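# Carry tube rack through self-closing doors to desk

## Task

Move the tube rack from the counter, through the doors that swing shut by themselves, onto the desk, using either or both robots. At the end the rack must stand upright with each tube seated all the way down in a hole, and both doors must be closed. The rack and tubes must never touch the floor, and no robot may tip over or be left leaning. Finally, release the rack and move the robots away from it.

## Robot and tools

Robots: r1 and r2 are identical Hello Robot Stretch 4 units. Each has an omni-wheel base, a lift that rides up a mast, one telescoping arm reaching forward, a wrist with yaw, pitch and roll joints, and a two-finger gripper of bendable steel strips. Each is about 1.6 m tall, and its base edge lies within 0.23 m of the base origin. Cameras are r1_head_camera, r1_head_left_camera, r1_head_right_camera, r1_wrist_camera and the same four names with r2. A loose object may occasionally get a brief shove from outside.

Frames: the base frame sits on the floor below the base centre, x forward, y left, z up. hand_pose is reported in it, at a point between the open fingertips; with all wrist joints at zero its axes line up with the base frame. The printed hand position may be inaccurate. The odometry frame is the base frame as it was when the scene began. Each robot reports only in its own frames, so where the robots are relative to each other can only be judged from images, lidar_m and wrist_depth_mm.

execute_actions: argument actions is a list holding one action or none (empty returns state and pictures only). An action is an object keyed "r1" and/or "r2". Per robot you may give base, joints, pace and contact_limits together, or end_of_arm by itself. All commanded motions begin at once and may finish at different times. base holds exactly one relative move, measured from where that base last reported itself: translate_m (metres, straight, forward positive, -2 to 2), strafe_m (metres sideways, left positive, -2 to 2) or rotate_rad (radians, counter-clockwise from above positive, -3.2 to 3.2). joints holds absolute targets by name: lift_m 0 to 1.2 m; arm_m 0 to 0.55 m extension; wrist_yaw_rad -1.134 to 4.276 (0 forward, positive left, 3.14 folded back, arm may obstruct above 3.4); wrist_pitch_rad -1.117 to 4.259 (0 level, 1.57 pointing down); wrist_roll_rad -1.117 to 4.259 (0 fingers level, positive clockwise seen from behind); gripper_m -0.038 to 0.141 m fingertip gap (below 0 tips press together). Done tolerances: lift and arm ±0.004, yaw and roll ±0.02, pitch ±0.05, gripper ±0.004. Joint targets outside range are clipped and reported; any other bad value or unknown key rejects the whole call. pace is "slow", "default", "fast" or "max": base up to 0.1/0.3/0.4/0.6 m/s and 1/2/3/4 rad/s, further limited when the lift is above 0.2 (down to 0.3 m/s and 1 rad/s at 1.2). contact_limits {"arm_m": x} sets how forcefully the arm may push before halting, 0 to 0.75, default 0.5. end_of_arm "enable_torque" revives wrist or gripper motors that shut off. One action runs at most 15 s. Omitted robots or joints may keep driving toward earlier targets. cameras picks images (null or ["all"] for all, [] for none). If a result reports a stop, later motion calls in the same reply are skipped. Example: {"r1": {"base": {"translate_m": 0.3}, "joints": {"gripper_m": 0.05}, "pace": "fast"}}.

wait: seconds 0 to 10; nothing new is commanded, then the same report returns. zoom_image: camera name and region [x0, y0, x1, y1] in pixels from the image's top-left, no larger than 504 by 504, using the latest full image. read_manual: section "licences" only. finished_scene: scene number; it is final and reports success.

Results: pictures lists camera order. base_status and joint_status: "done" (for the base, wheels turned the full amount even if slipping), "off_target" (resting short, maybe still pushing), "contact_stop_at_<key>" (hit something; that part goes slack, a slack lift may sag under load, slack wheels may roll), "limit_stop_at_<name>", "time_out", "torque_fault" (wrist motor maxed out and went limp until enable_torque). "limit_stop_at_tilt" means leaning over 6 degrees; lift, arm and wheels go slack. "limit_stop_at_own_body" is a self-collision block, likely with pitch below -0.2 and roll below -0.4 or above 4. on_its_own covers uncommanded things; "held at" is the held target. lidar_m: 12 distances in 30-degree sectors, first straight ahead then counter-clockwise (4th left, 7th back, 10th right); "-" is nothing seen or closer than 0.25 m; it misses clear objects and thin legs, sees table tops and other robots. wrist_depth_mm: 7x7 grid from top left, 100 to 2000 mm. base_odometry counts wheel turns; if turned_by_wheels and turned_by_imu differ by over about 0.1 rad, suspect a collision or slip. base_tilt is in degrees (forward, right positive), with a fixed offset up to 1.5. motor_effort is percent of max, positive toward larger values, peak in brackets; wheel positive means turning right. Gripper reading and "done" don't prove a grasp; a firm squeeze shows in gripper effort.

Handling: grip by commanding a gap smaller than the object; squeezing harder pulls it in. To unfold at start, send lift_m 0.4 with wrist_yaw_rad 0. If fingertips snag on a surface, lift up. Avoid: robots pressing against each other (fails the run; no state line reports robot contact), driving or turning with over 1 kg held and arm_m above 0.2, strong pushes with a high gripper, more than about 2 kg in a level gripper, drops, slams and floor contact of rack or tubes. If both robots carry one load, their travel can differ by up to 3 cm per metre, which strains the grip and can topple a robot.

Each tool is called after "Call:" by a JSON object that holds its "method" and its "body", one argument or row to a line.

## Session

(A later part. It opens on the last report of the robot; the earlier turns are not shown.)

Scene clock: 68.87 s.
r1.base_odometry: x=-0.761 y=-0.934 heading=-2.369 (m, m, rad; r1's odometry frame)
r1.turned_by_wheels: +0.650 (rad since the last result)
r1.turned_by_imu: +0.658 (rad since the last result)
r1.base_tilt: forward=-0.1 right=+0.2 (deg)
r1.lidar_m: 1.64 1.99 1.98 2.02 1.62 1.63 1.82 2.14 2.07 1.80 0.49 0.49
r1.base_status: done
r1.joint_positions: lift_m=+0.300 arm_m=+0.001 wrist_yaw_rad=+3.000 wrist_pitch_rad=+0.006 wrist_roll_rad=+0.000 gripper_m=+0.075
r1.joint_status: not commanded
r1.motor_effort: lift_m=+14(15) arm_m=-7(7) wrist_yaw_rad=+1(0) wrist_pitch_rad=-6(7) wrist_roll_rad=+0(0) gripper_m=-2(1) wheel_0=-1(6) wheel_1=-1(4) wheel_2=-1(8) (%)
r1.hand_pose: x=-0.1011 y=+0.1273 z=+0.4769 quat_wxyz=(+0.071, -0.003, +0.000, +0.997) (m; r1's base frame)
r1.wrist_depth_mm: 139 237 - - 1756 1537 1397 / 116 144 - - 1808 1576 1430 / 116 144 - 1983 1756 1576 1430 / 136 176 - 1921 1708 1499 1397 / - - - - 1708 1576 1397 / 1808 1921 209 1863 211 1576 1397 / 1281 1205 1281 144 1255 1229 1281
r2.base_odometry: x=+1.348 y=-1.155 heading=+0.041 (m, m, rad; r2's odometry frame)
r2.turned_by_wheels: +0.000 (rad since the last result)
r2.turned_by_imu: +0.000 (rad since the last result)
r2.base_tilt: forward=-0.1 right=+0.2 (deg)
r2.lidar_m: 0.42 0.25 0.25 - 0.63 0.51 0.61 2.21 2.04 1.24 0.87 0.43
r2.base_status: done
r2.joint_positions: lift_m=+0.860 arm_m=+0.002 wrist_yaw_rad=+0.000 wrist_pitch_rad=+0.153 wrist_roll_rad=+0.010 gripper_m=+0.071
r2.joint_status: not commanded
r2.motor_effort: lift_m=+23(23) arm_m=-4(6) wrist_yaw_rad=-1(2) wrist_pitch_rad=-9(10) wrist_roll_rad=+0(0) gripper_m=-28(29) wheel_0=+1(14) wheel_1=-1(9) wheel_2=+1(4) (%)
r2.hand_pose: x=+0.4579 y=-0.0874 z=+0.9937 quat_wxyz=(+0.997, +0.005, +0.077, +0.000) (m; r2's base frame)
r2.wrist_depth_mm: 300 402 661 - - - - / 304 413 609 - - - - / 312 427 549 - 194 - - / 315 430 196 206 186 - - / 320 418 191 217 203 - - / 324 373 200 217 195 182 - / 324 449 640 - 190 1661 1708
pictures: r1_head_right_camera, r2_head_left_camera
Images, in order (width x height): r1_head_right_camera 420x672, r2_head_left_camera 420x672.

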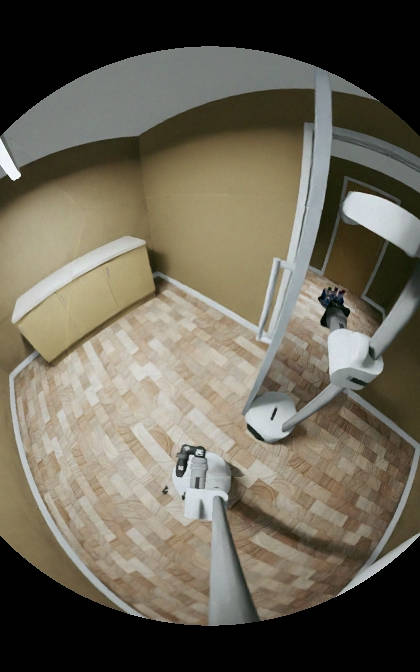

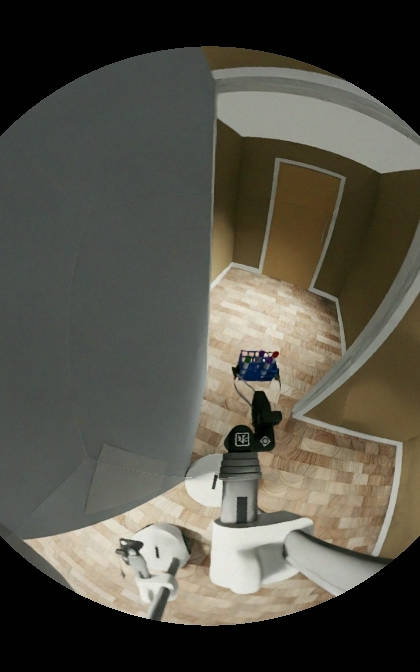

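Call:
{"method": "execute_actions", "body": {
  "actions": [
    {"r1":{"base":{"strafe_m":-1.03}},"r2":{"base":{"rotate_rad":-0.40},"joints":{"wrist_yaw_rad":0.3},"pace":"slow"}}
  ],
  "cameras": ["r1_head_camera","r1_head_left_camera","r2_head_right_camera"]
}}

Scene clock: 74.03 s.
r1.base_odometry: x=-1.480 y=-0.197 heading=-2.369 (m, m, rad; r1's odometry frame)
r1.turned_by_wheels: +0.000 (rad since the last result)
r1.turned_by_imu: -0.004 (rad since the last result)
r1.base_tilt: forward=+0.2 right=+0.1 (deg)
r1.lidar_m: 0.73 0.49 0.49 2.84 2.33 2.31 1.61 1.32 1.34 0.98 0.78 0.78
r1.base_status: done
r1.joint_positions: lift_m=+0.300 arm_m=+0.001 wrist_yaw_rad=+3.000 wrist_pitch_rad=+0.006 wrist_roll_rad=+0.000 gripper_m=+0.075
r1.joint_status: not commanded
r1.motor_effort: lift_m=+15(15) arm_m=-7(7) wrist_yaw_rad=+0(0) wrist_pitch_rad=-7(6) wrist_roll_rad=+0(2) gripper_m=-2(0) wheel_0=-1(7) wheel_1=+1(8) wheel_2=-1(1) (%)
r1.hand_pose: x=-0.1012 y=+0.1273 z=+0.4769 quat_wxyz=(+0.071, -0.003, +0.000, +0.997) (m; r1's base frame)
r1.wrist_depth_mm: 139 239 - - - - 1983 / 116 144 - - - - 1983 / 117 144 - - - - 1921 / 135 176 - - - - 1983 / 1308 1661 - - - - 1921 / 1366 1618 210 - 211 1983 1808 / 1281 1229 1281 144 1281 1205 1281
r2.base_odometry: x=+1.348 y=-1.155 heading=-0.359 (m, m, rad; r2's odometry frame)
r2.turned_by_wheels: -0.400 (rad since the last result)
r2.turned_by_imu: -0.404 (rad since the last result)
r2.base_tilt: forward=-0.1 right=+0.2 (deg)
r2.lidar_m: 0.41 0.43 0.25 - - 2.46 2.37 2.48 0.55 0.48 1.08 0.86
r2.base_status: done
r2.joint_positions: lift_m=+0.860 arm_m=+0.002 wrist_yaw_rad=+0.300 wrist_pitch_rad=+0.153 wrist_roll_rad=+0.010 gripper_m=+0.071
r2.joint_status: all done
r2.motor_effort: lift_m=+22(22) arm_m=-5(5) wrist_yaw_rad=+2(5) wrist_pitch_rad=-9(9) wrist_roll_rad=-1(1) gripper_m=-29(29) wheel_0=+0(1) wheel_1=+1(5) wheel_2=+1(4) (%)
r2.hand_pose: x=+0.4709 y=+0.0007 z=+0.9937 quat_wxyz=(+0.986, -0.006, +0.077, +0.148) (m; r2's base frame)
r2.wrist_depth_mm: 433 609 1808 - - - - / 439 627 1863 - - - - / 449 647 1708 - 194 - - / 452 647 196 206 195 - - / 459 621 191 216 203 - - / 459 549 199 218 195 183 - / 462 661 1576 - 190 1618 1708
pictures: r1_head_camera, r1_head_left_camera, r2_head_right_camera
Images, in order (width x height): r1_head_camera 420x560, r1_head_left_camera 420x672, r2_head_right_camera 420x672.

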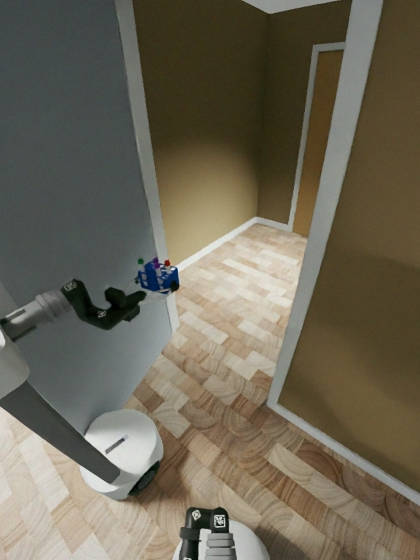

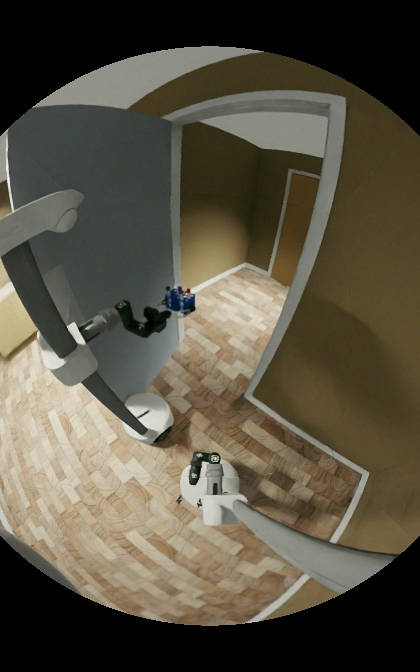

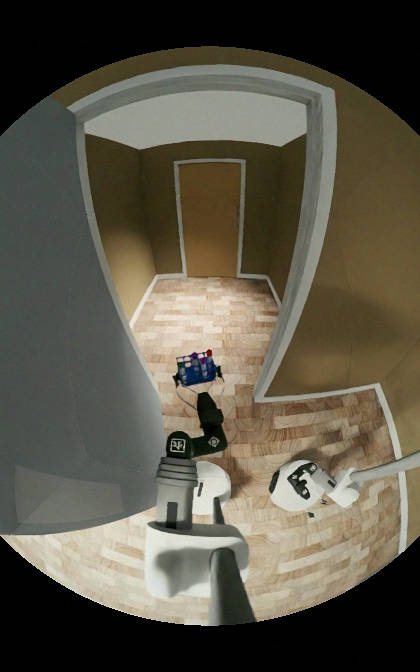

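Call:
{"method": "execute_actions", "body": {
  "actions": [
    {"r1":{"base":{"strafe_m":-0.03}},"r2":{"base":{"translate_m":-0.07}}}
  ],
  "cameras": ["r1_head_camera","r2_head_left_camera"]
}}

Scene clock: 76.03 s.
r1.base_odometry: x=-1.501 y=-0.175 heading=-2.369 (m, m, rad; r1's odometry frame)
r1.turned_by_wheels: +0.000 (rad since the last result)
r1.turned_by_imu: -0.001 (rad since the last result)
r1.base_tilt: forward=+0.0 right=+0.2 (deg)
r1.lidar_m: 0.80 0.55 0.50 2.86 2.34 2.30 1.59 1.29 1.31 0.94 0.75 0.74
r1.base_status: done
r1.joint_positions: lift_m=+0.300 arm_m=+0.001 wrist_yaw_rad=+3.000 wrist_pitch_rad=+0.006 wrist_roll_rad=+0.000 gripper_m=+0.075
r1.joint_status: not commanded
r1.motor_effort: lift_m=+16(16) arm_m=-7(7) wrist_yaw_rad=+0(0) wrist_pitch_rad=-6(6) wrist_roll_rad=+0(1) gripper_m=+1(1) wheel_0=+0(8) wheel_1=+1(6) wheel_2=+0(1) (%)
r1.hand_pose: x=-0.1012 y=+0.1273 z=+0.4769 quat_wxyz=(+0.071, -0.003, +0.000, +0.997) (m; r1's base frame)
r1.wrist_depth_mm: 139 239 - - - - 1983 / 116 144 - - - - - / 117 144 - - - - 1983 / 136 176 - - - - 1983 / 1281 1661 - - - - 1983 / 1308 1576 210 - 211 1863 1808 / 1281 1205 1255 144 1229 1205 1255
r2.base_odometry: x=+1.282 y=-1.131 heading=-0.359 (m, m, rad; r2's odometry frame)
r2.turned_by_wheels: +0.000 (rad since the last result)
r2.turned_by_imu: +0.000 (rad since the last result)
r2.base_tilt: forward=-0.1 right=+0.2 (deg)
r2.lidar_m: 0.41 0.43 0.25 - 3.26 2.39 2.29 2.40 2.09 0.51 0.53 0.92
r2.base_status: done
r2.joint_positions: lift_m=+0.860 arm_m=+0.002 wrist_yaw_rad=+0.300 wrist_pitch_rad=+0.153 wrist_roll_rad=+0.010 gripper_m=+0.071
r2.joint_status: not commanded
r2.motor_effort: lift_m=+23(22) arm_m=-5(5) wrist_yaw_rad=+4(2) wrist_pitch_rad=-8(9) wrist_roll_rad=+0(0) gripper_m=-28(30) wheel_0=-1(7) wheel_1=+1(3) wheel_2=-1(12) (%)
r2.hand_pose: x=+0.4709 y=+0.0007 z=+0.9937 quat_wxyz=(+0.986, -0.006, +0.077, +0.148) (m; r2's base frame)
r2.wrist_depth_mm: 415 580 1863 - - - - / 421 591 1863 - - - - / 430 603 842 - 195 - - / 433 621 196 207 195 - - / 442 585 191 217 203 - - / 442 521 200 218 193 182 - / 442 627 1537 - 189 1618 1708
pictures: r1_head_camera, r2_head_left_camera
Images, in order (width x height): r1_head_camera 420x560, r2_head_left_camera 420x672.

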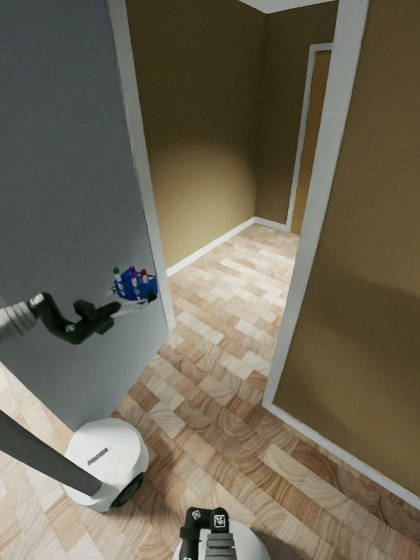

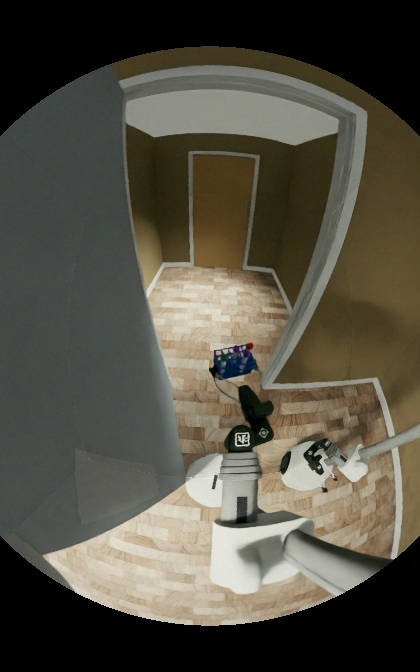

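Call:
{"method": "execute_actions", "body": {
  "actions": [
    {"r1":{"base":{"translate_m":0.42}}}
  ],
  "cameras": ["r1_head_camera","r1_head_left_camera","r2_head_right_camera"]
}}

Scene clock: 79.23 s.
r1.base_odometry: x=-1.802 y=-0.468 heading=-2.369 (m, m, rad; r1's odometry frame)
r1.turned_by_wheels: +0.000 (rad since the last result)
r1.turned_by_imu: -0.002 (rad since the last result)
r1.base_tilt: forward=-0.1 right=+0.1 (deg)
r1.lidar_m: 1.84 0.35 0.34 0.35 0.45 2.64 1.92 1.60 1.08 0.55 0.43 0.41
r1.base_status: done
r1.joint_positions: lift_m=+0.300 arm_m=+0.001 wrist_yaw_rad=+3.000 wrist_pitch_rad=+0.006 wrist_roll_rad=+0.000 gripper_m=+0.075
r1.joint_status: not commanded
r1.motor_effort: lift_m=+15(16) arm_m=-7(7) wrist_yaw_rad=+0(1) wrist_pitch_rad=-6(6) wrist_roll_rad=+0(0) gripper_m=+0(1) wheel_0=+1(5) wheel_1=+1(6) wheel_2=+0(9) (%)
r1.hand_pose: x=-0.1012 y=+0.1273 z=+0.4769 quat_wxyz=(+0.071, -0.003, +0.000, +0.997) (m; r1's base frame)
r1.wrist_depth_mm: 139 238 - - - - - / 116 144 - - - - - / 117 144 - - - - - / 136 176 - - - - - / 1464 1921 - - - - - / 1618 1808 210 - 211 1921 1863 / 1308 1205 1255 144 1229 1229 1255
r2.base_odometry: x=+1.282 y=-1.131 heading=-0.359 (m, m, rad; r2's odometry frame)
r2.turned_by_wheels: +0.000 (rad since the last result)
r2.turned_by_imu: +0.000 (rad since the last result)
r2.base_tilt: forward=-0.1 right=+0.2 (deg)
r2.lidar_m: 0.41 0.41 0.25 - 3.26 2.38 2.29 2.38 2.08 2.03 0.36 0.39
r2.base_status: not commanded
r2.joint_positions: lift_m=+0.860 arm_m=+0.002 wrist_yaw_rad=+0.300 wrist_pitch_rad=+0.153 wrist_roll_rad=+0.010 gripper_m=+0.071
r2.joint_status: not commanded
r2.motor_effort: lift_m=+23(23) arm_m=-5(5) wrist_yaw_rad=+1(0) wrist_pitch_rad=-10(9) wrist_roll_rad=+0(1) gripper_m=-29(29) wheel_0=-1(1) wheel_1=+1(1) wheel_2=+0(1) (%)
r2.hand_pose: x=+0.4709 y=+0.0007 z=+0.9937 quat_wxyz=(+0.986, -0.006, +0.077, +0.148) (m; r2's base frame)
r2.wrist_depth_mm: 415 574 1808 - - - - / 424 591 1808 - - - - / 430 603 842 - 195 - - / 436 621 196 206 195 - - / 442 580 192 216 204 - - / 439 521 200 218 195 182 - / 442 627 1537 - 190 1576 1661
pictures: r1_head_camera, r1_head_left_camera, r2_head_right_camera
Images, in order (width x height): r1_head_camera 420x560, r1_head_left_camera 420x672, r2_head_right_camera 420x672.

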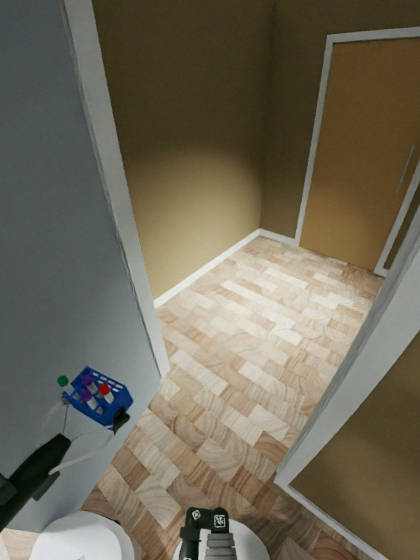

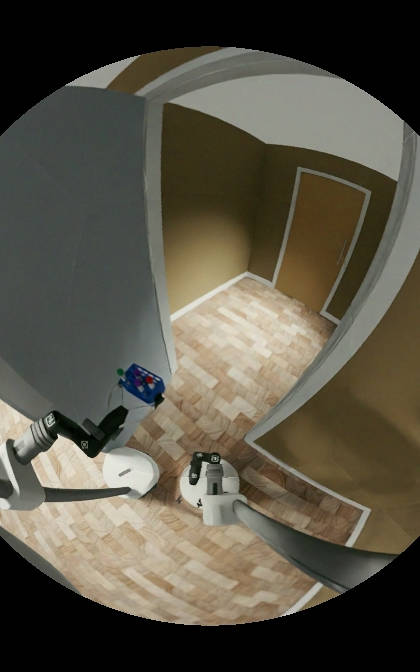

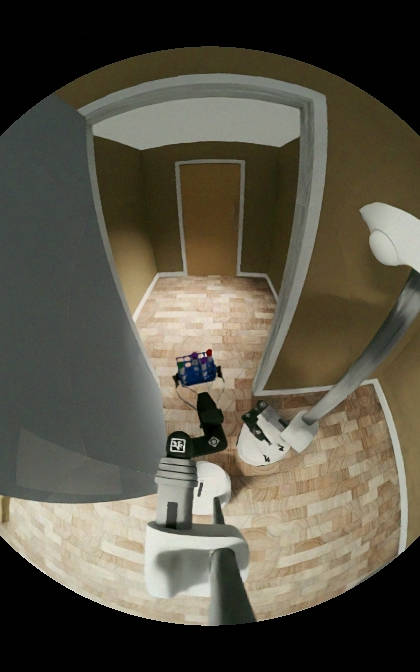

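Call:
{"method": "execute_actions", "body": {
  "actions": [
    {"r1":{"base":{"translate_m":0.44}}}
  ],
  "cameras": []
}}

Call:
{"method": "execute_actions", "body": {
  "actions": [
    {"r1":{"base":{"rotate_rad":-0.70}}}
  ],
  "cameras": ["r1_head_camera","r1_head_left_camera","r2_head_right_camera"]
}}

Scene clock: 82.53 s.
r1.base_odometry: x=-2.117 y=-0.776 heading=-2.369 (m, m, rad; r1's odometry frame)
r1.turned_by_wheels: +0.000 (rad since the last result)
r1.turned_by_imu: -0.002 (rad since the last result)
r1.base_tilt: forward=+0.1 right=+0.2 (deg)
r1.lidar_m: 1.50 0.57 0.51 0.25 0.25 0.55 2.32 1.88 0.29 0.26 1.49 2.42
r1.base_status: done
r1.joint_positions: lift_m=+0.300 arm_m=+0.001 wrist_yaw_rad=+3.000 wrist_pitch_rad=+0.006 wrist_roll_rad=+0.000 gripper_m=+0.075
r1.joint_status: not commanded
r1.motor_effort: lift_m=+15(16) arm_m=-7(7) wrist_yaw_rad=+1(0) wrist_pitch_rad=-7(6) wrist_roll_rad=+0(0) gripper_m=+0(2) wheel_0=+0(5) wheel_1=+1(4) wheel_2=+0(11) (%)
r1.hand_pose: x=-0.1012 y=+0.1273 z=+0.4769 quat_wxyz=(+0.071, -0.003, +0.000, +0.997) (m; r1's base frame)
r1.wrist_depth_mm: 140 239 - - - - - / 115 144 - - - - - / 117 143 - - - - - / 136 176 - - - - - / 1808 - - - - - - / 1756 1983 209 1983 211 1863 1863 / 1281 1229 1281 144 1255 715 1255
r2.base_odometry: x=+1.282 y=-1.131 heading=-0.359 (m, m, rad; r2's odometry frame)
r2.turned_by_wheels: +0.000 (rad since the last result)
r2.turned_by_imu: +0.000 (rad since the last result)
r2.base_tilt: forward=-0.1 right=+0.2 (deg)
r2.lidar_m: 0.42 0.42 0.25 - 3.25 2.38 2.29 2.38 2.08 2.04 1.17 0.50
r2.base_status: not commanded
r2.joint_positions: lift_m=+0.860 arm_m=+0.002 wrist_yaw_rad=+0.300 wrist_pitch_rad=+0.153 wrist_roll_rad=+0.010 gripper_m=+0.071
r2.joint_status: not commanded
r2.motor_effort: lift_m=+23(23) arm_m=-4(5) wrist_yaw_rad=+1(4) wrist_pitch_rad=-8(8) wrist_roll_rad=+1(0) gripper_m=-28(29) wheel_0=-1(1) wheel_1=+1(1) wheel_2=+0(0) (%)
r2.hand_pose: x=+0.4709 y=+0.0007 z=+0.9937 quat_wxyz=(+0.986, -0.006, +0.077, +0.148) (m; r2's base frame)
r2.wrist_depth_mm: 415 574 1921 - - - - / 418 597 1863 - - - - / 430 609 854 - 195 - - / 439 615 195 206 195 - - / 442 585 191 216 202 - - / 439 521 200 218 194 182 - / 439 627 1537 - 190 1618 1661
pictures: none
No camera images: the call's "cameras" was empty. Leave "cameras" out to get every camera's image.

Scene clock: 84.00 s.
r1.base_odometry: x=-2.117 y=-0.776 heading=-3.068 (m, m, rad; r1's odometry frame)
r1.turned_by_wheels: -0.700 (rad since the last result)
r1.turned_by_imu: -0.709 (rad since the last result)
r1.base_tilt: forward=+0.2 right=+0.1 (deg)
r1.lidar_m: 2.43 1.71 0.63 0.52 0.29 0.25 0.30 2.64 1.96 0.52 0.27 0.40
r1.base_status: done
r1.joint_positions: lift_m=+0.300 arm_m=+0.001 wrist_yaw_rad=+3.000 wrist_pitch_rad=+0.006 wrist_roll_rad=+0.000 gripper_m=+0.075
r1.joint_status: not commanded
r1.motor_effort: lift_m=+16(16) arm_m=-7(7) wrist_yaw_rad=+1(0) wrist_pitch_rad=-6(6) wrist_roll_rad=+0(1) gripper_m=-6(1) wheel_0=+2(5) wheel_1=+2(7) wheel_2=+1(6) (%)
r1.hand_pose: x=-0.1012 y=+0.1273 z=+0.4769 quat_wxyz=(+0.071, -0.003, +0.000, +0.997) (m; r1's base frame)
r1.wrist_depth_mm: 139 236 - - 809 580 480 / 116 144 - - 798 585 484 / 117 144 - - 798 585 480 / 137 176 - - 798 591 480 / - - - - 798 585 480 / 1921 1921 210 - 211 585 480 / 1281 1160 759 144 759 544 477
r2.base_odometry: x=+1.282 y=-1.131 heading=-0.359 (m, m, rad; r2's odometry frame)
r2.turned_by_wheels: +0.000 (rad since the last result)
r2.turned_by_imu: +0.000 (rad since the last result)
r2.base_tilt: forward=-0.2 right=+0.2 (deg)
r2.lidar_m: 0.42 0.42 0.25 - 3.25 2.39 2.28 2.37 2.10 2.05 1.21 0.51
r2.base_status: not commanded
r2.joint_positions: lift_m=+0.860 arm_m=+0.002 wrist_yaw_rad=+0.300 wrist_pitch_rad=+0.153 wrist_roll_rad=+0.010 gripper_m=+0.071
r2.joint_status: not commanded
r2.motor_effort: lift_m=+22(22) arm_m=-5(4) wrist_yaw_rad=+2(3) wrist_pitch_rad=-9(9) wrist_roll_rad=+0(1) gripper_m=-28(27) wheel_0=-1(1) wheel_1=+1(1) wheel_2=-1(0) (%)
r2.hand_pose: x=+0.4709 y=+0.0007 z=+0.9937 quat_wxyz=(+0.986, -0.006, +0.077, +0.148) (m; r2's base frame)
r2.wrist_depth_mm: 415 574 1863 - - - - / 424 585 1808 - - - - / 430 597 854 - 195 - - / 436 621 195 207 195 - - / 439 591 192 217 204 - - / 439 512 200 218 194 182 - / 442 634 1537 - 190 1618 1708
pictures: r1_head_camera, r1_head_left_camera, r2_head_right_camera
Images, in order (width x height): r1_head_camera 420x560, r1_head_left_camera 420x672, r2_head_right_camera 420x672.

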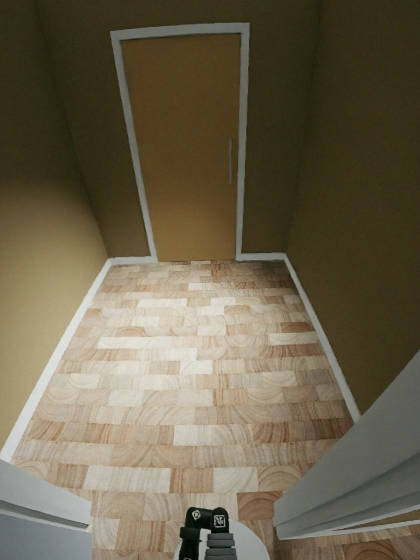

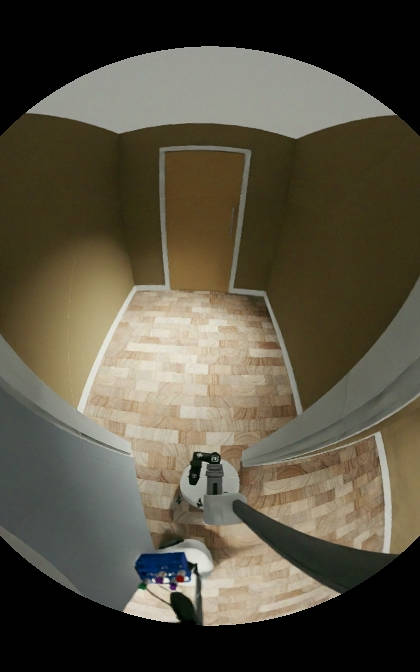

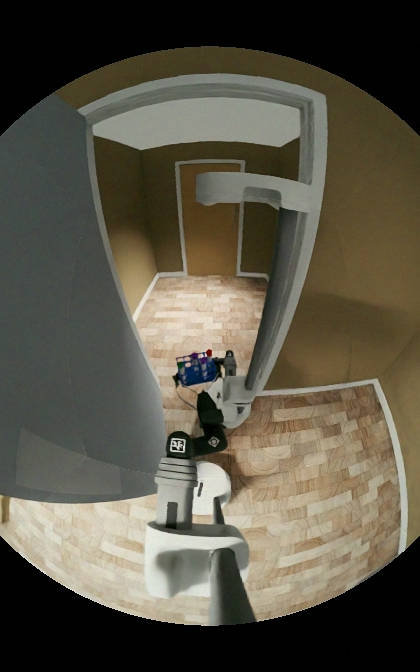

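Call:
{"method": "execute_actions", "body": {
  "actions": [
    {"r1":{"base":{"translate_m":1.45},"joints":{"wrist_yaw_rad":0,"lift_m":0.8,"gripper_m":0.065},"pace":"fast"},"r2":{"base":{"translate_m":0.38},"pace":"slow"}}
  ],
  "cameras": ["r1_head_camera","r1_wrist_camera","r2_head_left_camera","r2_head_camera"]
}}

Scene clock: 89.67 s.
r1.base_odometry: x=-3.563 y=-0.882 heading=-3.068 (m, m, rad; r1's odometry frame)
r1.turned_by_wheels: +0.000 (rad since the last result)
r1.turned_by_imu: -0.006 (rad since the last result)
r1.base_tilt: forward=+0.1 right=+0.1 (deg)
r1.lidar_m: 0.98 1.04 1.25 1.20 1.28 1.33 1.20 1.20 0.87 0.80 0.87 1.02
r1.base_status: done
r1.joint_positions: lift_m=+0.800 arm_m=+0.001 wrist_yaw_rad=+0.000 wrist_pitch_rad=+0.006 wrist_roll_rad=+0.000 gripper_m=+0.065
r1.joint_status: all done
r1.motor_effort: lift_m=+25(29) arm_m=-6(6) wrist_yaw_rad=+0(7) wrist_pitch_rad=-7(7) wrist_roll_rad=+1(2) gripper_m=-1(1) wheel_0=+0(6) wheel_1=+0(4) wheel_2=+1(11) (%)
r1.hand_pose: x=+0.4606 y=-0.0874 z=+0.9760 quat_wxyz=(+1.000, +0.000, +0.003, +0.000) (m; r1's base frame)
r1.wrist_depth_mm: 809 809 798 820 809 831 831 / 798 798 788 809 820 820 820 / 788 788 798 798 820 809 831 / 778 788 809 809 798 809 809 / 788 798 798 798 798 809 809 / 778 788 208 798 212 798 809 / 778 788 788 144 798 809 809
r2.base_odometry: x=+1.638 y=-1.264 heading=-0.359 (m, m, rad; r2's odometry frame)
r2.turned_by_wheels: +0.000 (rad since the last result)
r2.turned_by_imu: -0.002 (rad since the last result)
r2.base_tilt: forward=-0.1 right=+0.2 (deg)
r2.lidar_m: 0.41 0.60 0.27 0.25 - 0.25 0.28 2.80 2.13 1.76 0.64 0.64
r2.base_status: done
r2.joint_positions: lift_m=+0.860 arm_m=+0.002 wrist_yaw_rad=+0.300 wrist_pitch_rad=+0.153 wrist_roll_rad=+0.010 gripper_m=+0.071
r2.joint_status: not commanded
r2.motor_effort: lift_m=+22(23) arm_m=-5(5) wrist_yaw_rad=+0(3) wrist_pitch_rad=-9(8) wrist_roll_rad=+0(0) gripper_m=-29(30) wheel_0=+0(4) wheel_1=+1(5) wheel_2=-2(5) (%)
r2.hand_pose: x=+0.4709 y=+0.0007 z=+0.9937 quat_wxyz=(+0.986, -0.006, +0.077, +0.148) (m; r2's base frame)
r2.wrist_depth_mm: 1078 1366 1983 - - - - / 1098 1366 1863 - - - - / 1118 1397 1708 - 195 1499 - / 1138 1430 196 206 196 - - / 1160 1464 192 216 203 - - / 1160 1336 200 218 194 182 - / 1182 1464 1618 - 189 1397 1661
pictures: r1_head_camera, r1_wrist_camera, r2_head_camera, r2_head_left_camera
Images, in order (width x height): r1_head_camera 420x560, r1_wrist_camera 616x392, r2_head_camera 420x560, r2_head_left_camera 420x672.

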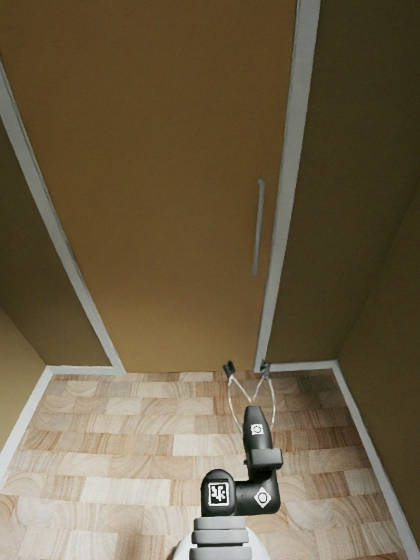

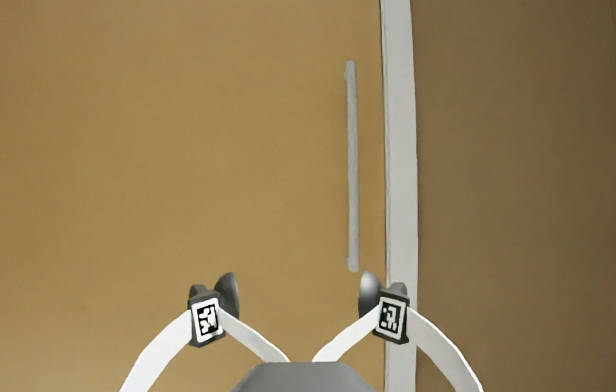

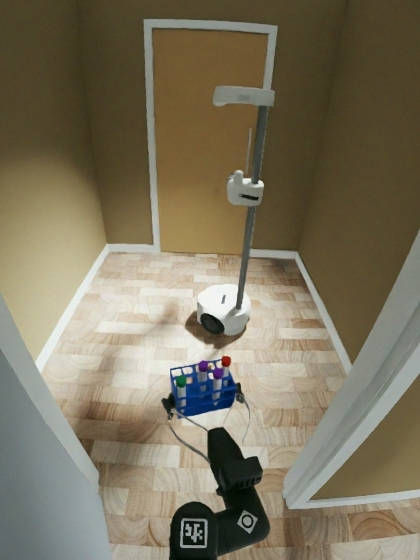

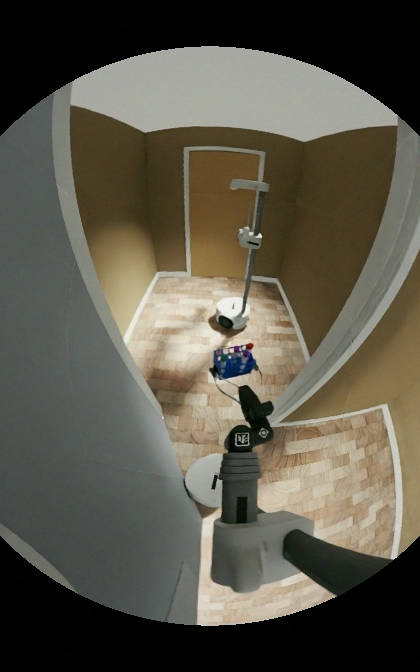

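Call:
{"method": "execute_actions", "body": {
  "actions": [
    {"r1":{"base":{"strafe_m":-0.097},"joints":{"arm_m":0.42}},"r2":{"base":{"translate_m":0.83}}}
  ],
  "cameras": ["r1_wrist_camera","r2_head_right_camera"]
}}

Scene clock: 94.80 s.
r1.base_odometry: x=-3.570 y=-0.786 heading=-3.068 (m, m, rad; r1's odometry frame)
r1.turned_by_wheels: +0.000 (rad since the last result)
r1.turned_by_imu: -0.002 (rad since the last result)
r1.base_tilt: forward=-0.1 right=+0.5 (deg)
r1.lidar_m: 0.95 1.05 1.37 1.29 1.35 0.47 0.68 1.08 0.77 0.72 0.77 1.03
r1.base_status: done
r1.joint_positions: lift_m=+0.800 arm_m=+0.419 wrist_yaw_rad=+0.000 wrist_pitch_rad=+0.006 wrist_roll_rad=+0.000 gripper_m=+0.065
r1.joint_status: all done
r1.motor_effort: lift_m=+25(25) arm_m=+7(7) wrist_yaw_rad=+0(1) wrist_pitch_rad=-6(6) wrist_roll_rad=-1(1) gripper_m=-2(2) wheel_0=-1(8) wheel_1=+0(7) wheel_2=-1(0) (%)
r1.hand_pose: x=+0.8782 y=-0.0874 z=+0.9761 quat_wxyz=(+1.000, +0.000, +0.003, +0.000) (m; r1's base frame)
r1.wrist_depth_mm: 379 379 379 389 373 389 392 / 377 377 379 384 370 387 387 / 375 379 382 384 373 387 389 / 375 377 377 382 370 384 387 / 375 377 379 377 373 382 389 / 373 375 208 379 213 384 384 / 373 373 375 144 368 382 384
r2.base_odometry: x=+2.415 y=-1.555 heading=-0.359 (m, m, rad; r2's odometry frame)
r2.turned_by_wheels: +0.000 (rad since the last result)
r2.turned_by_imu: -0.004 (rad since the last result)
r2.base_tilt: forward=-0.1 right=+0.2 (deg)
r2.lidar_m: 0.42 1.53 1.12 1.00 0.48 0.35 0.32 0.35 0.47 0.97 1.05 0.77
r2.base_status: done
r2.joint_positions: lift_m=+0.860 arm_m=+0.002 wrist_yaw_rad=+0.300 wrist_pitch_rad=+0.153 wrist_roll_rad=+0.010 gripper_m=+0.071
r2.joint_status: not commanded
r2.motor_effort: lift_m=+22(22) arm_m=-4(5) wrist_yaw_rad=-1(2) wrist_pitch_rad=-9(9) wrist_roll_rad=+0(1) gripper_m=-28(28) wheel_0=+0(3) wheel_1=-1(4) wheel_2=+2(8) (%)
r2.hand_pose: x=+0.4709 y=+0.0008 z=+0.9938 quat_wxyz=(+0.986, -0.006, +0.077, +0.149) (m; r2's base frame)
r2.wrist_depth_mm: 1078 1366 1756 1661 1537 1430 1366 / 1098 1397 1808 1708 1576 1499 1397 / 1118 1430 1756 1756 195 1537 477 / 1138 1499 196 206 188 1537 1430 / 1138 1430 191 217 203 1576 1537 / 1182 1308 199 218 195 182 1499 / 1182 1499 1537 - 189 1618 1537
pictures: r1_wrist_camera, r2_head_right_camera
Images, in order (width x height): r1_wrist_camera 616x392, r2_head_right_camera 420x672.

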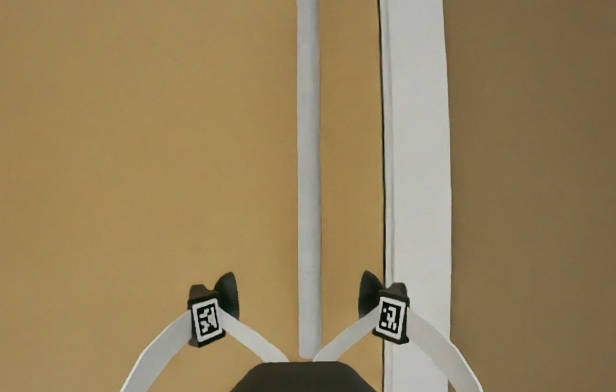

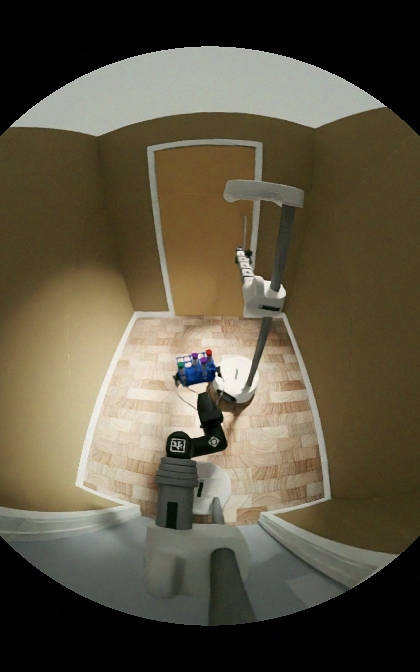

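Call:
{"method": "execute_actions", "body": {
  "actions": [
    {"r1":{"base":{"translate_m":0.03},"joints":{"arm_m":0.515}},"r2":{"base":{"strafe_m":-0.3}}}
  ],
  "cameras": ["r1_wrist_camera","r2_head_right_camera"]
}}

Scene clock: 97.43 s.
r1.base_odometry: x=-3.600 y=-0.788 heading=-3.068 (m, m, rad; r1's odometry frame)
r1.turned_by_wheels: +0.000 (rad since the last result)
r1.turned_by_imu: -0.001 (rad since the last result)
r1.base_tilt: forward=+0.2 right=+0.2 (deg)
r1.lidar_m: 0.94 1.00 1.36 1.30 1.36 1.34 0.44 1.06 0.75 0.73 0.76 1.02
r1.base_status: done
r1.joint_positions: lift_m=+0.800 arm_m=+0.514 wrist_yaw_rad=+0.000 wrist_pitch_rad=+0.006 wrist_roll_rad=+0.000 gripper_m=+0.065
r1.joint_status: all done
r1.motor_effort: lift_m=+25(25) arm_m=+7(7) wrist_yaw_rad=+0(1) wrist_pitch_rad=-7(7) wrist_roll_rad=+0(1) gripper_m=+0(1) wheel_0=+0(3) wheel_1=-1(5) wheel_2=+1(9) (%)
r1.hand_pose: x=+0.9732 y=-0.0874 z=+0.9761 quat_wxyz=(+1.000, +0.000, +0.003, +0.000) (m; r1's base frame)
r1.wrist_depth_mm: 254 255 255 258 259 247 - / 254 254 256 255 258 245 259 / 251 254 254 256 259 246 260 / 253 253 254 255 257 244 259 / 251 252 254 255 257 244 259 / 250 252 207 253 213 244 258 / 250 251 251 144 256 243 -
r2.base_odometry: x=+2.310 y=-1.836 heading=-0.359 (m, m, rad; r2's odometry frame)
r2.turned_by_wheels: +0.000 (rad since the last result)
r2.turned_by_imu: +0.000 (rad since the last result)
r2.base_tilt: forward=-0.1 right=+0.2 (deg)
r2.lidar_m: 0.43 1.94 1.43 0.99 0.47 0.34 0.31 0.26 0.37 0.71 0.74 1.04
r2.base_status: done
r2.joint_positions: lift_m=+0.860 arm_m=+0.002 wrist_yaw_rad=+0.300 wrist_pitch_rad=+0.153 wrist_roll_rad=+0.010 gripper_m=+0.071
r2.joint_status: not commanded
r2.motor_effort: lift_m=+22(22) arm_m=-5(5) wrist_yaw_rad=+1(1) wrist_pitch_rad=-8(9) wrist_roll_rad=+1(1) gripper_m=-28(29) wheel_0=-1(8) wheel_1=+0(7) wheel_2=+0(4) (%)
r2.hand_pose: x=+0.4709 y=+0.0007 z=+0.9938 quat_wxyz=(+0.986, -0.006, +0.077, +0.149) (m; r2's base frame)
r2.wrist_depth_mm: 1366 1661 1863 1708 1537 1430 1397 / 1397 1756 1808 1708 512 1430 1397 / 1464 1808 1808 1756 193 1464 1430 / 1464 1808 195 206 195 1576 1464 / 1464 1808 191 217 203 1576 1499 / 1430 1661 200 219 194 182 1537 / 1499 1537 1537 - 190 1661 1537
pictures: r1_wrist_camera, r2_head_right_camera
Images, in order (width x height): r1_wrist_camera 616x392, r2_head_right_camera 420x672.

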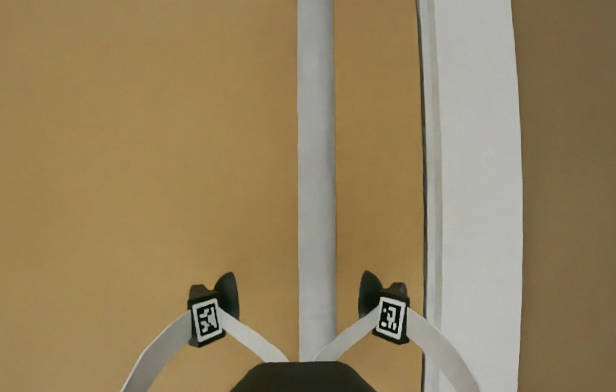

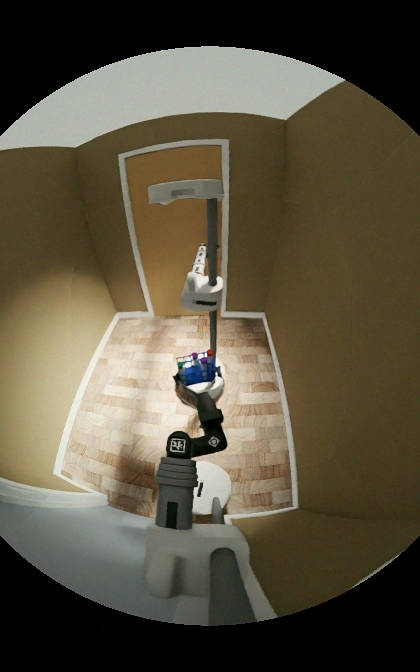

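Call:
{"method": "execute_actions", "body": {
  "actions": [
    {"r1":{"joints":{"arm_m":0.525,"gripper_m":-0.025}},"r2":{"base":{"translate_m":0.04}}}
  ],
  "cameras": ["r1_wrist_camera"]
}}

Scene clock: 99.37 s.
r1.base_odometry: x=-3.600 y=-0.788 heading=-3.069 (m, m, rad; r1's odometry frame)
r1.turned_by_wheels: -0.001 (rad since the last result)
r1.turned_by_imu: -0.001 (rad since the last result)
r1.base_tilt: forward=-0.1 right=+0.1 (deg)
r1.lidar_m: 0.92 1.02 1.37 1.29 1.35 1.32 0.39 0.44 0.75 0.73 0.77 1.02
r1.base_status: not commanded
r1.joint_positions: lift_m=+0.800 arm_m=+0.524 wrist_yaw_rad=-0.003 wrist_pitch_rad=+0.006 wrist_roll_rad=+0.000 gripper_m=-0.025
r1.joint_status: all done
r1.motor_effort: lift_m=+25(25) arm_m=+6(7) wrist_yaw_rad=+7(10) wrist_pitch_rad=-7(6) wrist_roll_rad=+1(0) gripper_m=-12(15) wheel_0=-4(4) wheel_1=-3(3) wheel_2=-2(2) (%)
r1.hand_pose: x=+0.9832 y=-0.0882 z=+0.9761 quat_wxyz=(+1.000, +0.000, +0.003, -0.001) (m; r1's base frame)
r1.wrist_depth_mm: 241 243 246 246 249 238 - / 242 243 245 246 248 236 253 / 241 242 245 245 247 236 251 / 240 241 242 244 246 235 249 / 239 239 242 244 246 236 249 / 239 240 240 183 248 235 249 / 238 238 241 152 244 234 -
r2.base_odometry: x=+2.348 y=-1.850 heading=-0.359 (m, m, rad; r2's odometry frame)
r2.turned_by_wheels: +0.000 (rad since the last result)
r2.turned_by_imu: +0.000 (rad since the last result)
r2.base_tilt: forward=-0.2 right=+0.1 (deg)
r2.lidar_m: 0.39 1.96 1.43 1.16 0.52 0.38 0.35 0.31 0.42 0.70 0.73 1.03
r2.base_status: done
r2.joint_positions: lift_m=+0.860 arm_m=+0.002 wrist_yaw_rad=+0.300 wrist_pitch_rad=+0.153 wrist_roll_rad=+0.010 gripper_m=+0.071
r2.joint_status: not commanded
r2.motor_effort: lift_m=+22(22) arm_m=-5(5) wrist_yaw_rad=+4(1) wrist_pitch_rad=-9(9) wrist_roll_rad=+0(0) gripper_m=-28(27) wheel_0=+2(4) wheel_1=+1(5) wheel_2=+1(5) (%)
r2.hand_pose: x=+0.4709 y=+0.0007 z=+0.9938 quat_wxyz=(+0.986, -0.006, +0.077, +0.149) (m; r2's base frame)
r2.wrist_depth_mm: 1397 1708 1756 1618 1464 1366 1308 / 1366 1756 1808 1661 469 1397 1366 / 1430 1808 1808 1756 194 1430 1366 / 1430 1863 196 208 195 1464 1430 / 1464 1808 190 217 204 1499 1464 / 1537 1708 199 218 194 182 1464 / 1464 1499 1618 - 189 1618 1537
pictures: r1_wrist_camera
Images, in order (width x height): r1_wrist_camera 616x392.

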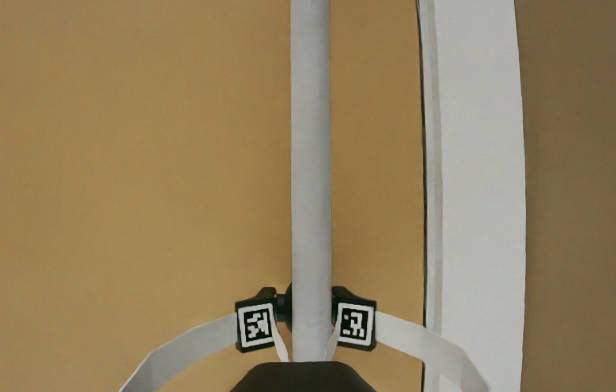

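Call:
{"method": "execute_actions", "body": {
  "actions": [
    {"r1":{"base":{"strafe_m":0.045},"joints":{"arm_m":0.36}},"r2":{"base":{"strafe_m":-0.39}}}
  ],
  "cameras": ["r1_wrist_camera","r2_head_left_camera"]
}}

Scene clock: 102.33 s.
r1.base_odometry: x=-3.597 y=-0.833 heading=-3.071 (m, m, rad; r1's odometry frame)
r1.turned_by_wheels: -0.002 (rad since the last result)
r1.turned_by_imu: -0.004 (rad since the last result)
r1.base_tilt: forward=+0.1 right=+0.3 (deg)
r1.lidar_m: 0.77 0.92 1.30 1.27 1.30 1.33 1.23 0.60 0.65 0.77 0.81 0.99
r1.base_status: done
r1.joint_positions: lift_m=+0.800 arm_m=+0.361 wrist_yaw_rad=-0.009 wrist_pitch_rad=+0.006 wrist_roll_rad=-0.001 gripper_m=-0.025
r1.joint_status: all done
r1.on_its_own: wrist_yaw_rad is at rest, and its effort (+26) is outside its rest range (-13 to +13)
r1.motor_effort: lift_m=+25(25) arm_m=-7(10) wrist_yaw_rad=+26(50) wrist_pitch_rad=-7(8) wrist_roll_rad=+0(2) gripper_m=-14(17) wheel_0=-12(21) wheel_1=-6(10) wheel_2=-9(16) (%)
r1.hand_pose: x=+0.8198 y=-0.0900 z=+0.9760 quat_wxyz=(+1.000, +0.000, +0.003, -0.005) (m; r1's base frame)
r1.wrist_depth_mm: 274 265 252 241 233 424 427 / 274 263 251 241 232 421 424 / 272 262 250 241 232 415 424 / 271 262 251 239 231 418 424 / 271 259 249 239 230 421 424 / 270 260 248 182 225 418 418 / 270 258 176 167 229 415 421
r2.base_odometry: x=+2.211 y=-2.216 heading=-0.358 (m, m, rad; r2's odometry frame)
r2.turned_by_wheels: +0.000 (rad since the last result)
r2.turned_by_imu: +0.000 (rad since the last result)
r2.base_tilt: forward=-0.2 right=+0.2 (deg)
r2.lidar_m: 0.42 0.81 1.85 1.20 0.54 0.29 0.26 0.29 0.34 0.31 0.33 0.47
r2.base_status: done
r2.joint_positions: lift_m=+0.860 arm_m=+0.002 wrist_yaw_rad=+0.300 wrist_pitch_rad=+0.153 wrist_roll_rad=+0.010 gripper_m=+0.071
r2.joint_status: not commanded
r2.motor_effort: lift_m=+22(22) arm_m=-5(5) wrist_yaw_rad=+1(1) wrist_pitch_rad=-9(8) wrist_roll_rad=-1(1) gripper_m=-28(29) wheel_0=+1(8) wheel_1=+2(9) wheel_2=+0(4) (%)
r2.hand_pose: x=+0.4709 y=+0.0007 z=+0.9938 quat_wxyz=(+0.986, -0.006, +0.077, +0.149) (m; r2's base frame)
r2.wrist_depth_mm: 1708 1921 1661 1499 1499 1397 960 / 1756 609 1661 1537 1537 1430 878 / 1808 627 627 1255 193 1464 842 / 1756 - 195 206 186 1499 809 / 1863 - 190 216 203 1255 768 / 1808 1708 199 218 195 182 715 / 1537 1576 759 - 190 1336 640
pictures: r1_wrist_camera, r2_head_left_camera
Images, in order (width x height): r1_wrist_camera 616x392, r2_head_left_camera 420x672.

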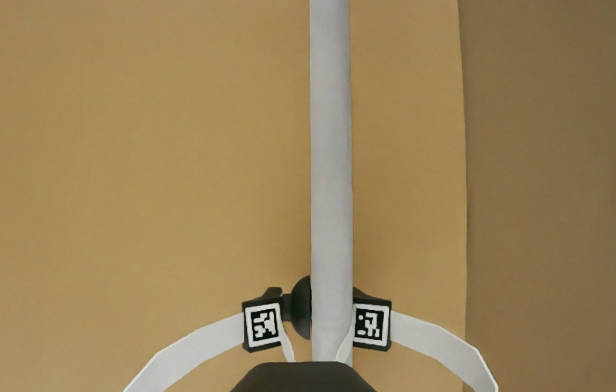

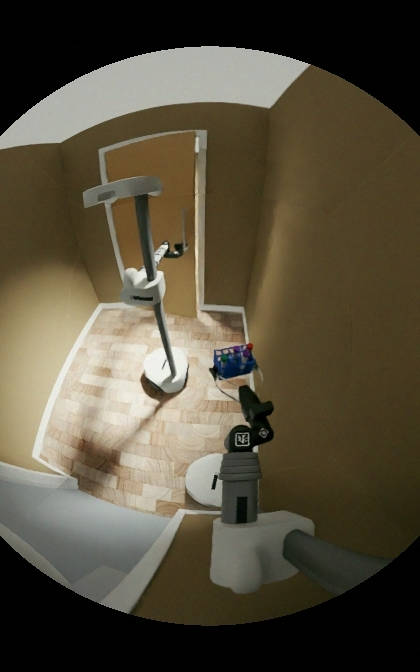

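Call:
{"method": "execute_actions", "body": {
  "actions": [
    {"r1":{"base":{"translate_m":-0.12},"joints":{"arm_m":0.40}}}
  ],
  "cameras": ["r1_wrist_camera"]
}}

Scene clock: 104.40 s.
r1.base_odometry: x=-3.477 y=-0.824 heading=-3.071 (m, m, rad; r1's odometry frame)
r1.turned_by_wheels: +0.000 (rad since the last result)
r1.turned_by_imu: -0.001 (rad since the last result)
r1.base_tilt: forward=+0.1 right=+0.1 (deg)
r1.lidar_m: 0.80 1.00 1.31 1.23 1.35 1.22 1.08 0.72 0.51 0.75 0.81 1.12
r1.base_status: done
r1.joint_positions: lift_m=+0.800 arm_m=+0.399 wrist_yaw_rad=+0.001 wrist_pitch_rad=+0.006 wrist_roll_rad=-0.001 gripper_m=-0.025
r1.joint_status: all done
r1.motor_effort: lift_m=+25(25) arm_m=+4(10) wrist_yaw_rad=-1(27) wrist_pitch_rad=-7(7) wrist_roll_rad=+1(1) gripper_m=-13(14) wheel_0=+0(17) wheel_1=+1(12) wheel_2=-1(7) (%)
r1.hand_pose: x=+0.8587 y=-0.0873 z=+0.9760 quat_wxyz=(+1.000, +0.000, +0.003, +0.000) (m; r1's base frame)
r1.wrist_depth_mm: 309 283 264 240 233 500 504 / 307 285 265 240 231 504 504 / 307 283 263 239 230 500 504 / 306 283 262 238 231 500 500 / 304 282 262 238 231 496 500 / 303 282 258 182 225 500 500 / 301 279 255 174 224 496 496
r2.base_odometry: x=+2.211 y=-2.216 heading=-0.358 (m, m, rad; r2's odometry frame)
r2.turned_by_wheels: +0.000 (rad since the last result)
r2.turned_by_imu: +0.000 (rad since the last result)
r2.base_tilt: forward=-0.2 right=+0.2 (deg)
r2.lidar_m: 0.42 0.72 1.83 1.22 0.52 0.29 0.28 0.30 0.33 0.31 0.34 0.47
r2.base_status: not commanded
r2.joint_positions: lift_m=+0.860 arm_m=+0.002 wrist_yaw_rad=+0.300 wrist_pitch_rad=+0.153 wrist_roll_rad=+0.010 gripper_m=+0.071
r2.joint_status: not commanded
r2.motor_effort: lift_m=+22(22) arm_m=-5(4) wrist_yaw_rad=+1(0) wrist_pitch_rad=-9(8) wrist_roll_rad=+0(0) gripper_m=-27(30) wheel_0=+1(1) wheel_1=+2(2) wheel_2=+0(0) (%)
r2.hand_pose: x=+0.4709 y=+0.0007 z=+0.9938 quat_wxyz=(+0.986, -0.006, +0.077, +0.149) (m; r2's base frame)
r2.wrist_depth_mm: 1618 554 1708 1430 1499 1366 946 / 496 512 1708 1430 1576 1464 891 / 508 521 831 1205 193 1464 842 / 1808 597 195 206 195 1537 809 / 1921 - 191 217 203 1229 759 / 1808 603 200 218 194 182 715 / 1576 668 1576 - 190 1336 640
pictures: r1_wrist_camera
Images, in order (width x height): r1_wrist_camera 616x392.

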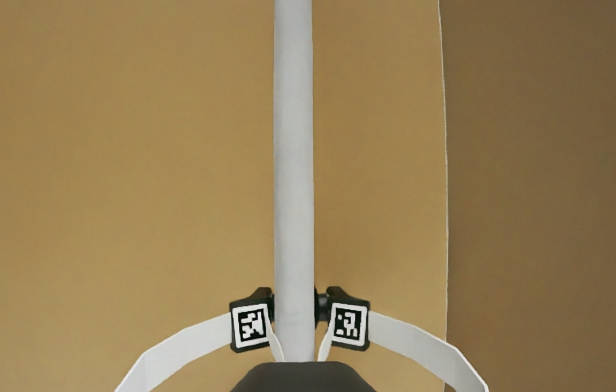

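Call:
{"method": "execute_actions", "body": {
  "actions": [
    {"r1":{"base":{"strafe_m":0.085},"joints":{"arm_m":0.245}}}
  ],
  "cameras": ["r1_wrist_camera"]
}}

Scene clock: 107.27 s.
r1.base_odometry: x=-3.471 y=-0.909 heading=-3.071 (m, m, rad; r1's odometry frame)
r1.turned_by_wheels: +0.000 (rad since the last result)
r1.turned_by_imu: -0.002 (rad since the last result)
r1.base_tilt: forward=+0.0 right=+0.3 (deg)
r1.lidar_m: 0.60 0.93 1.22 1.16 1.21 1.22 1.14 0.77 0.59 0.83 0.92 0.69
r1.base_status: done
r1.joint_positions: lift_m=+0.800 arm_m=+0.246 wrist_yaw_rad=-0.001 wrist_pitch_rad=+0.006 wrist_roll_rad=-0.001 gripper_m=-0.025
r1.joint_status: all done
r1.motor_effort: lift_m=+25(25) arm_m=-7(10) wrist_yaw_rad=+3(24) wrist_pitch_rad=-7(7) wrist_roll_rad=+1(1) gripper_m=-14(17) wheel_0=+1(15) wheel_1=-2(6) wheel_2=-3(6) (%)
r1.hand_pose: x=+0.7056 y=-0.0877 z=+0.9760 quat_wxyz=(+1.000, +0.000, +0.003, -0.001) (m; r1's base frame)
r1.wrist_depth_mm: 394 338 287 242 226 654 676 / 394 336 287 240 226 668 668 / 394 334 287 239 225 654 661 / 392 330 285 239 226 654 676 / 389 332 285 240 225 661 661 / 389 330 281 178 217 654 654 / 387 330 273 174 217 647 654
r2.base_odometry: x=+2.211 y=-2.216 heading=-0.358 (m, m, rad; r2's odometry frame)
r2.turned_by_wheels: +0.000 (rad since the last result)
r2.turned_by_imu: +0.000 (rad since the last result)
r2.base_tilt: forward=-0.1 right=+0.2 (deg)
r2.lidar_m: 0.43 0.78 0.90 1.20 0.53 0.29 0.28 0.29 0.32 0.30 0.35 0.47
r2.base_status: not commanded
r2.joint_positions: lift_m=+0.860 arm_m=+0.002 wrist_yaw_rad=+0.300 wrist_pitch_rad=+0.153 wrist_roll_rad=+0.010 gripper_m=+0.071
r2.joint_status: not commanded
r2.motor_effort: lift_m=+22(22) arm_m=-5(5) wrist_yaw_rad=+1(1) wrist_pitch_rad=-8(9) wrist_roll_rad=+1(0) gripper_m=-27(28) wheel_0=+1(0) wheel_1=+2(2) wheel_2=+0(0) (%)
r2.hand_pose: x=+0.4709 y=+0.0007 z=+0.9938 quat_wxyz=(+0.986, -0.006, +0.077, +0.149) (m; r2's base frame)
r2.wrist_depth_mm: 1576 1863 1576 1366 1499 1397 931 / 512 820 1661 1366 1576 1430 878 / 521 621 1008 1281 193 1499 842 / 1808 - 196 206 195 1537 820 / 1921 647 191 216 203 1229 750 / 1808 621 199 218 195 182 715 / 1537 1464 1618 - 190 1336 640
pictures: r1_wrist_camera
Images, in order (width x height): r1_wrist_camera 616x392.

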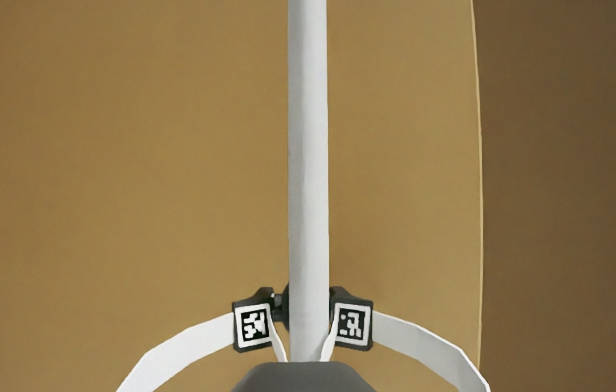

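Call:
{"method": "execute_actions", "body": {
  "actions": [
    {"r1":{"base":{"strafe_m":0.11},"joints":{"arm_m":0.125}}}
  ],
  "cameras": ["r1_wrist_camera"]
}}

Scene clock: 109.20 s.
r1.base_odometry: x=-3.463 y=-1.019 heading=-3.072 (m, m, rad; r1's odometry frame)
r1.turned_by_wheels: -0.001 (rad since the last result)
r1.turned_by_imu: -0.002 (rad since the last result)
r1.base_tilt: forward=+0.0 right=+0.0 (deg)
r1.lidar_m: 0.53 0.94 1.12 1.05 1.12 1.19 1.15 0.85 0.69 0.96 1.02 0.55
r1.base_status: done
r1.joint_positions: lift_m=+0.800 arm_m=+0.126 wrist_yaw_rad=-0.007 wrist_pitch_rad=+0.006 wrist_roll_rad=-0.001 gripper_m=-0.025
r1.joint_status: all done
r1.on_its_own: wrist_yaw_rad is at rest, and its effort (+20) is outside its rest range (-13 to +13)
r1.motor_effort: lift_m=+25(25) arm_m=-6(12) wrist_yaw_rad=+20(20) wrist_pitch_rad=-7(8) wrist_roll_rad=+1(1) gripper_m=-12(20) wheel_0=-4(12) wheel_1=-1(7) wheel_2=-4(3) (%)
r1.hand_pose: x=+0.5849 y=-0.0894 z=+0.9760 quat_wxyz=(+1.000, +0.000, +0.003, -0.003) (m; r1's base frame)
r1.wrist_depth_mm: 569 415 317 240 220 192 798 / 569 410 315 242 220 193 788 / 564 407 314 239 219 193 778 / 564 404 312 240 220 190 798 / 549 402 312 239 219 189 788 / 559 402 301 183 204 192 788 / 544 410 285 167 213 179 778
r2.base_odometry: x=+2.211 y=-2.216 heading=-0.358 (m, m, rad; r2's odometry frame)
r2.turned_by_wheels: +0.000 (rad since the last result)
r2.turned_by_imu: +0.000 (rad since the last result)
r2.base_tilt: forward=-0.2 right=+0.2 (deg)
r2.lidar_m: 0.40 0.83 0.87 1.23 0.52 0.29 0.28 0.30 0.35 0.30 0.34 0.48
r2.base_status: not commanded
r2.joint_positions: lift_m=+0.860 arm_m=+0.002 wrist_yaw_rad=+0.300 wrist_pitch_rad=+0.153 wrist_roll_rad=+0.010 gripper_m=+0.071
r2.joint_status: not commanded
r2.motor_effort: lift_m=+22(22) arm_m=-5(4) wrist_yaw_rad=-1(2) wrist_pitch_rad=-9(8) wrist_roll_rad=+0(0) gripper_m=-28(28) wheel_0=+0(1) wheel_1=+2(2) wheel_2=+0(0) (%)
r2.hand_pose: x=+0.4709 y=+0.0007 z=+0.9938 quat_wxyz=(+0.986, -0.006, +0.077, +0.149) (m; r2's base frame)
r2.wrist_depth_mm: 585 1921 1430 - 1537 1397 960 / 591 - 1464 - 1576 1499 878 / 603 1008 1008 - 195 1499 842 / 654 - 196 206 195 1499 809 / 691 - 191 216 204 1255 759 / 1661 732 198 218 195 182 715 / 1499 1537 1618 - 190 1366 647
pictures: r1_wrist_camera
Images, in order (width x height): r1_wrist_camera 616x392.

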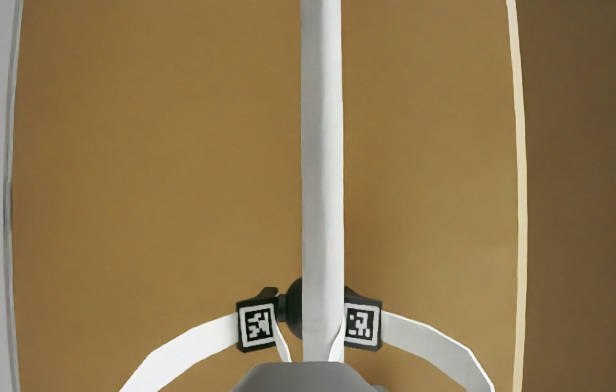

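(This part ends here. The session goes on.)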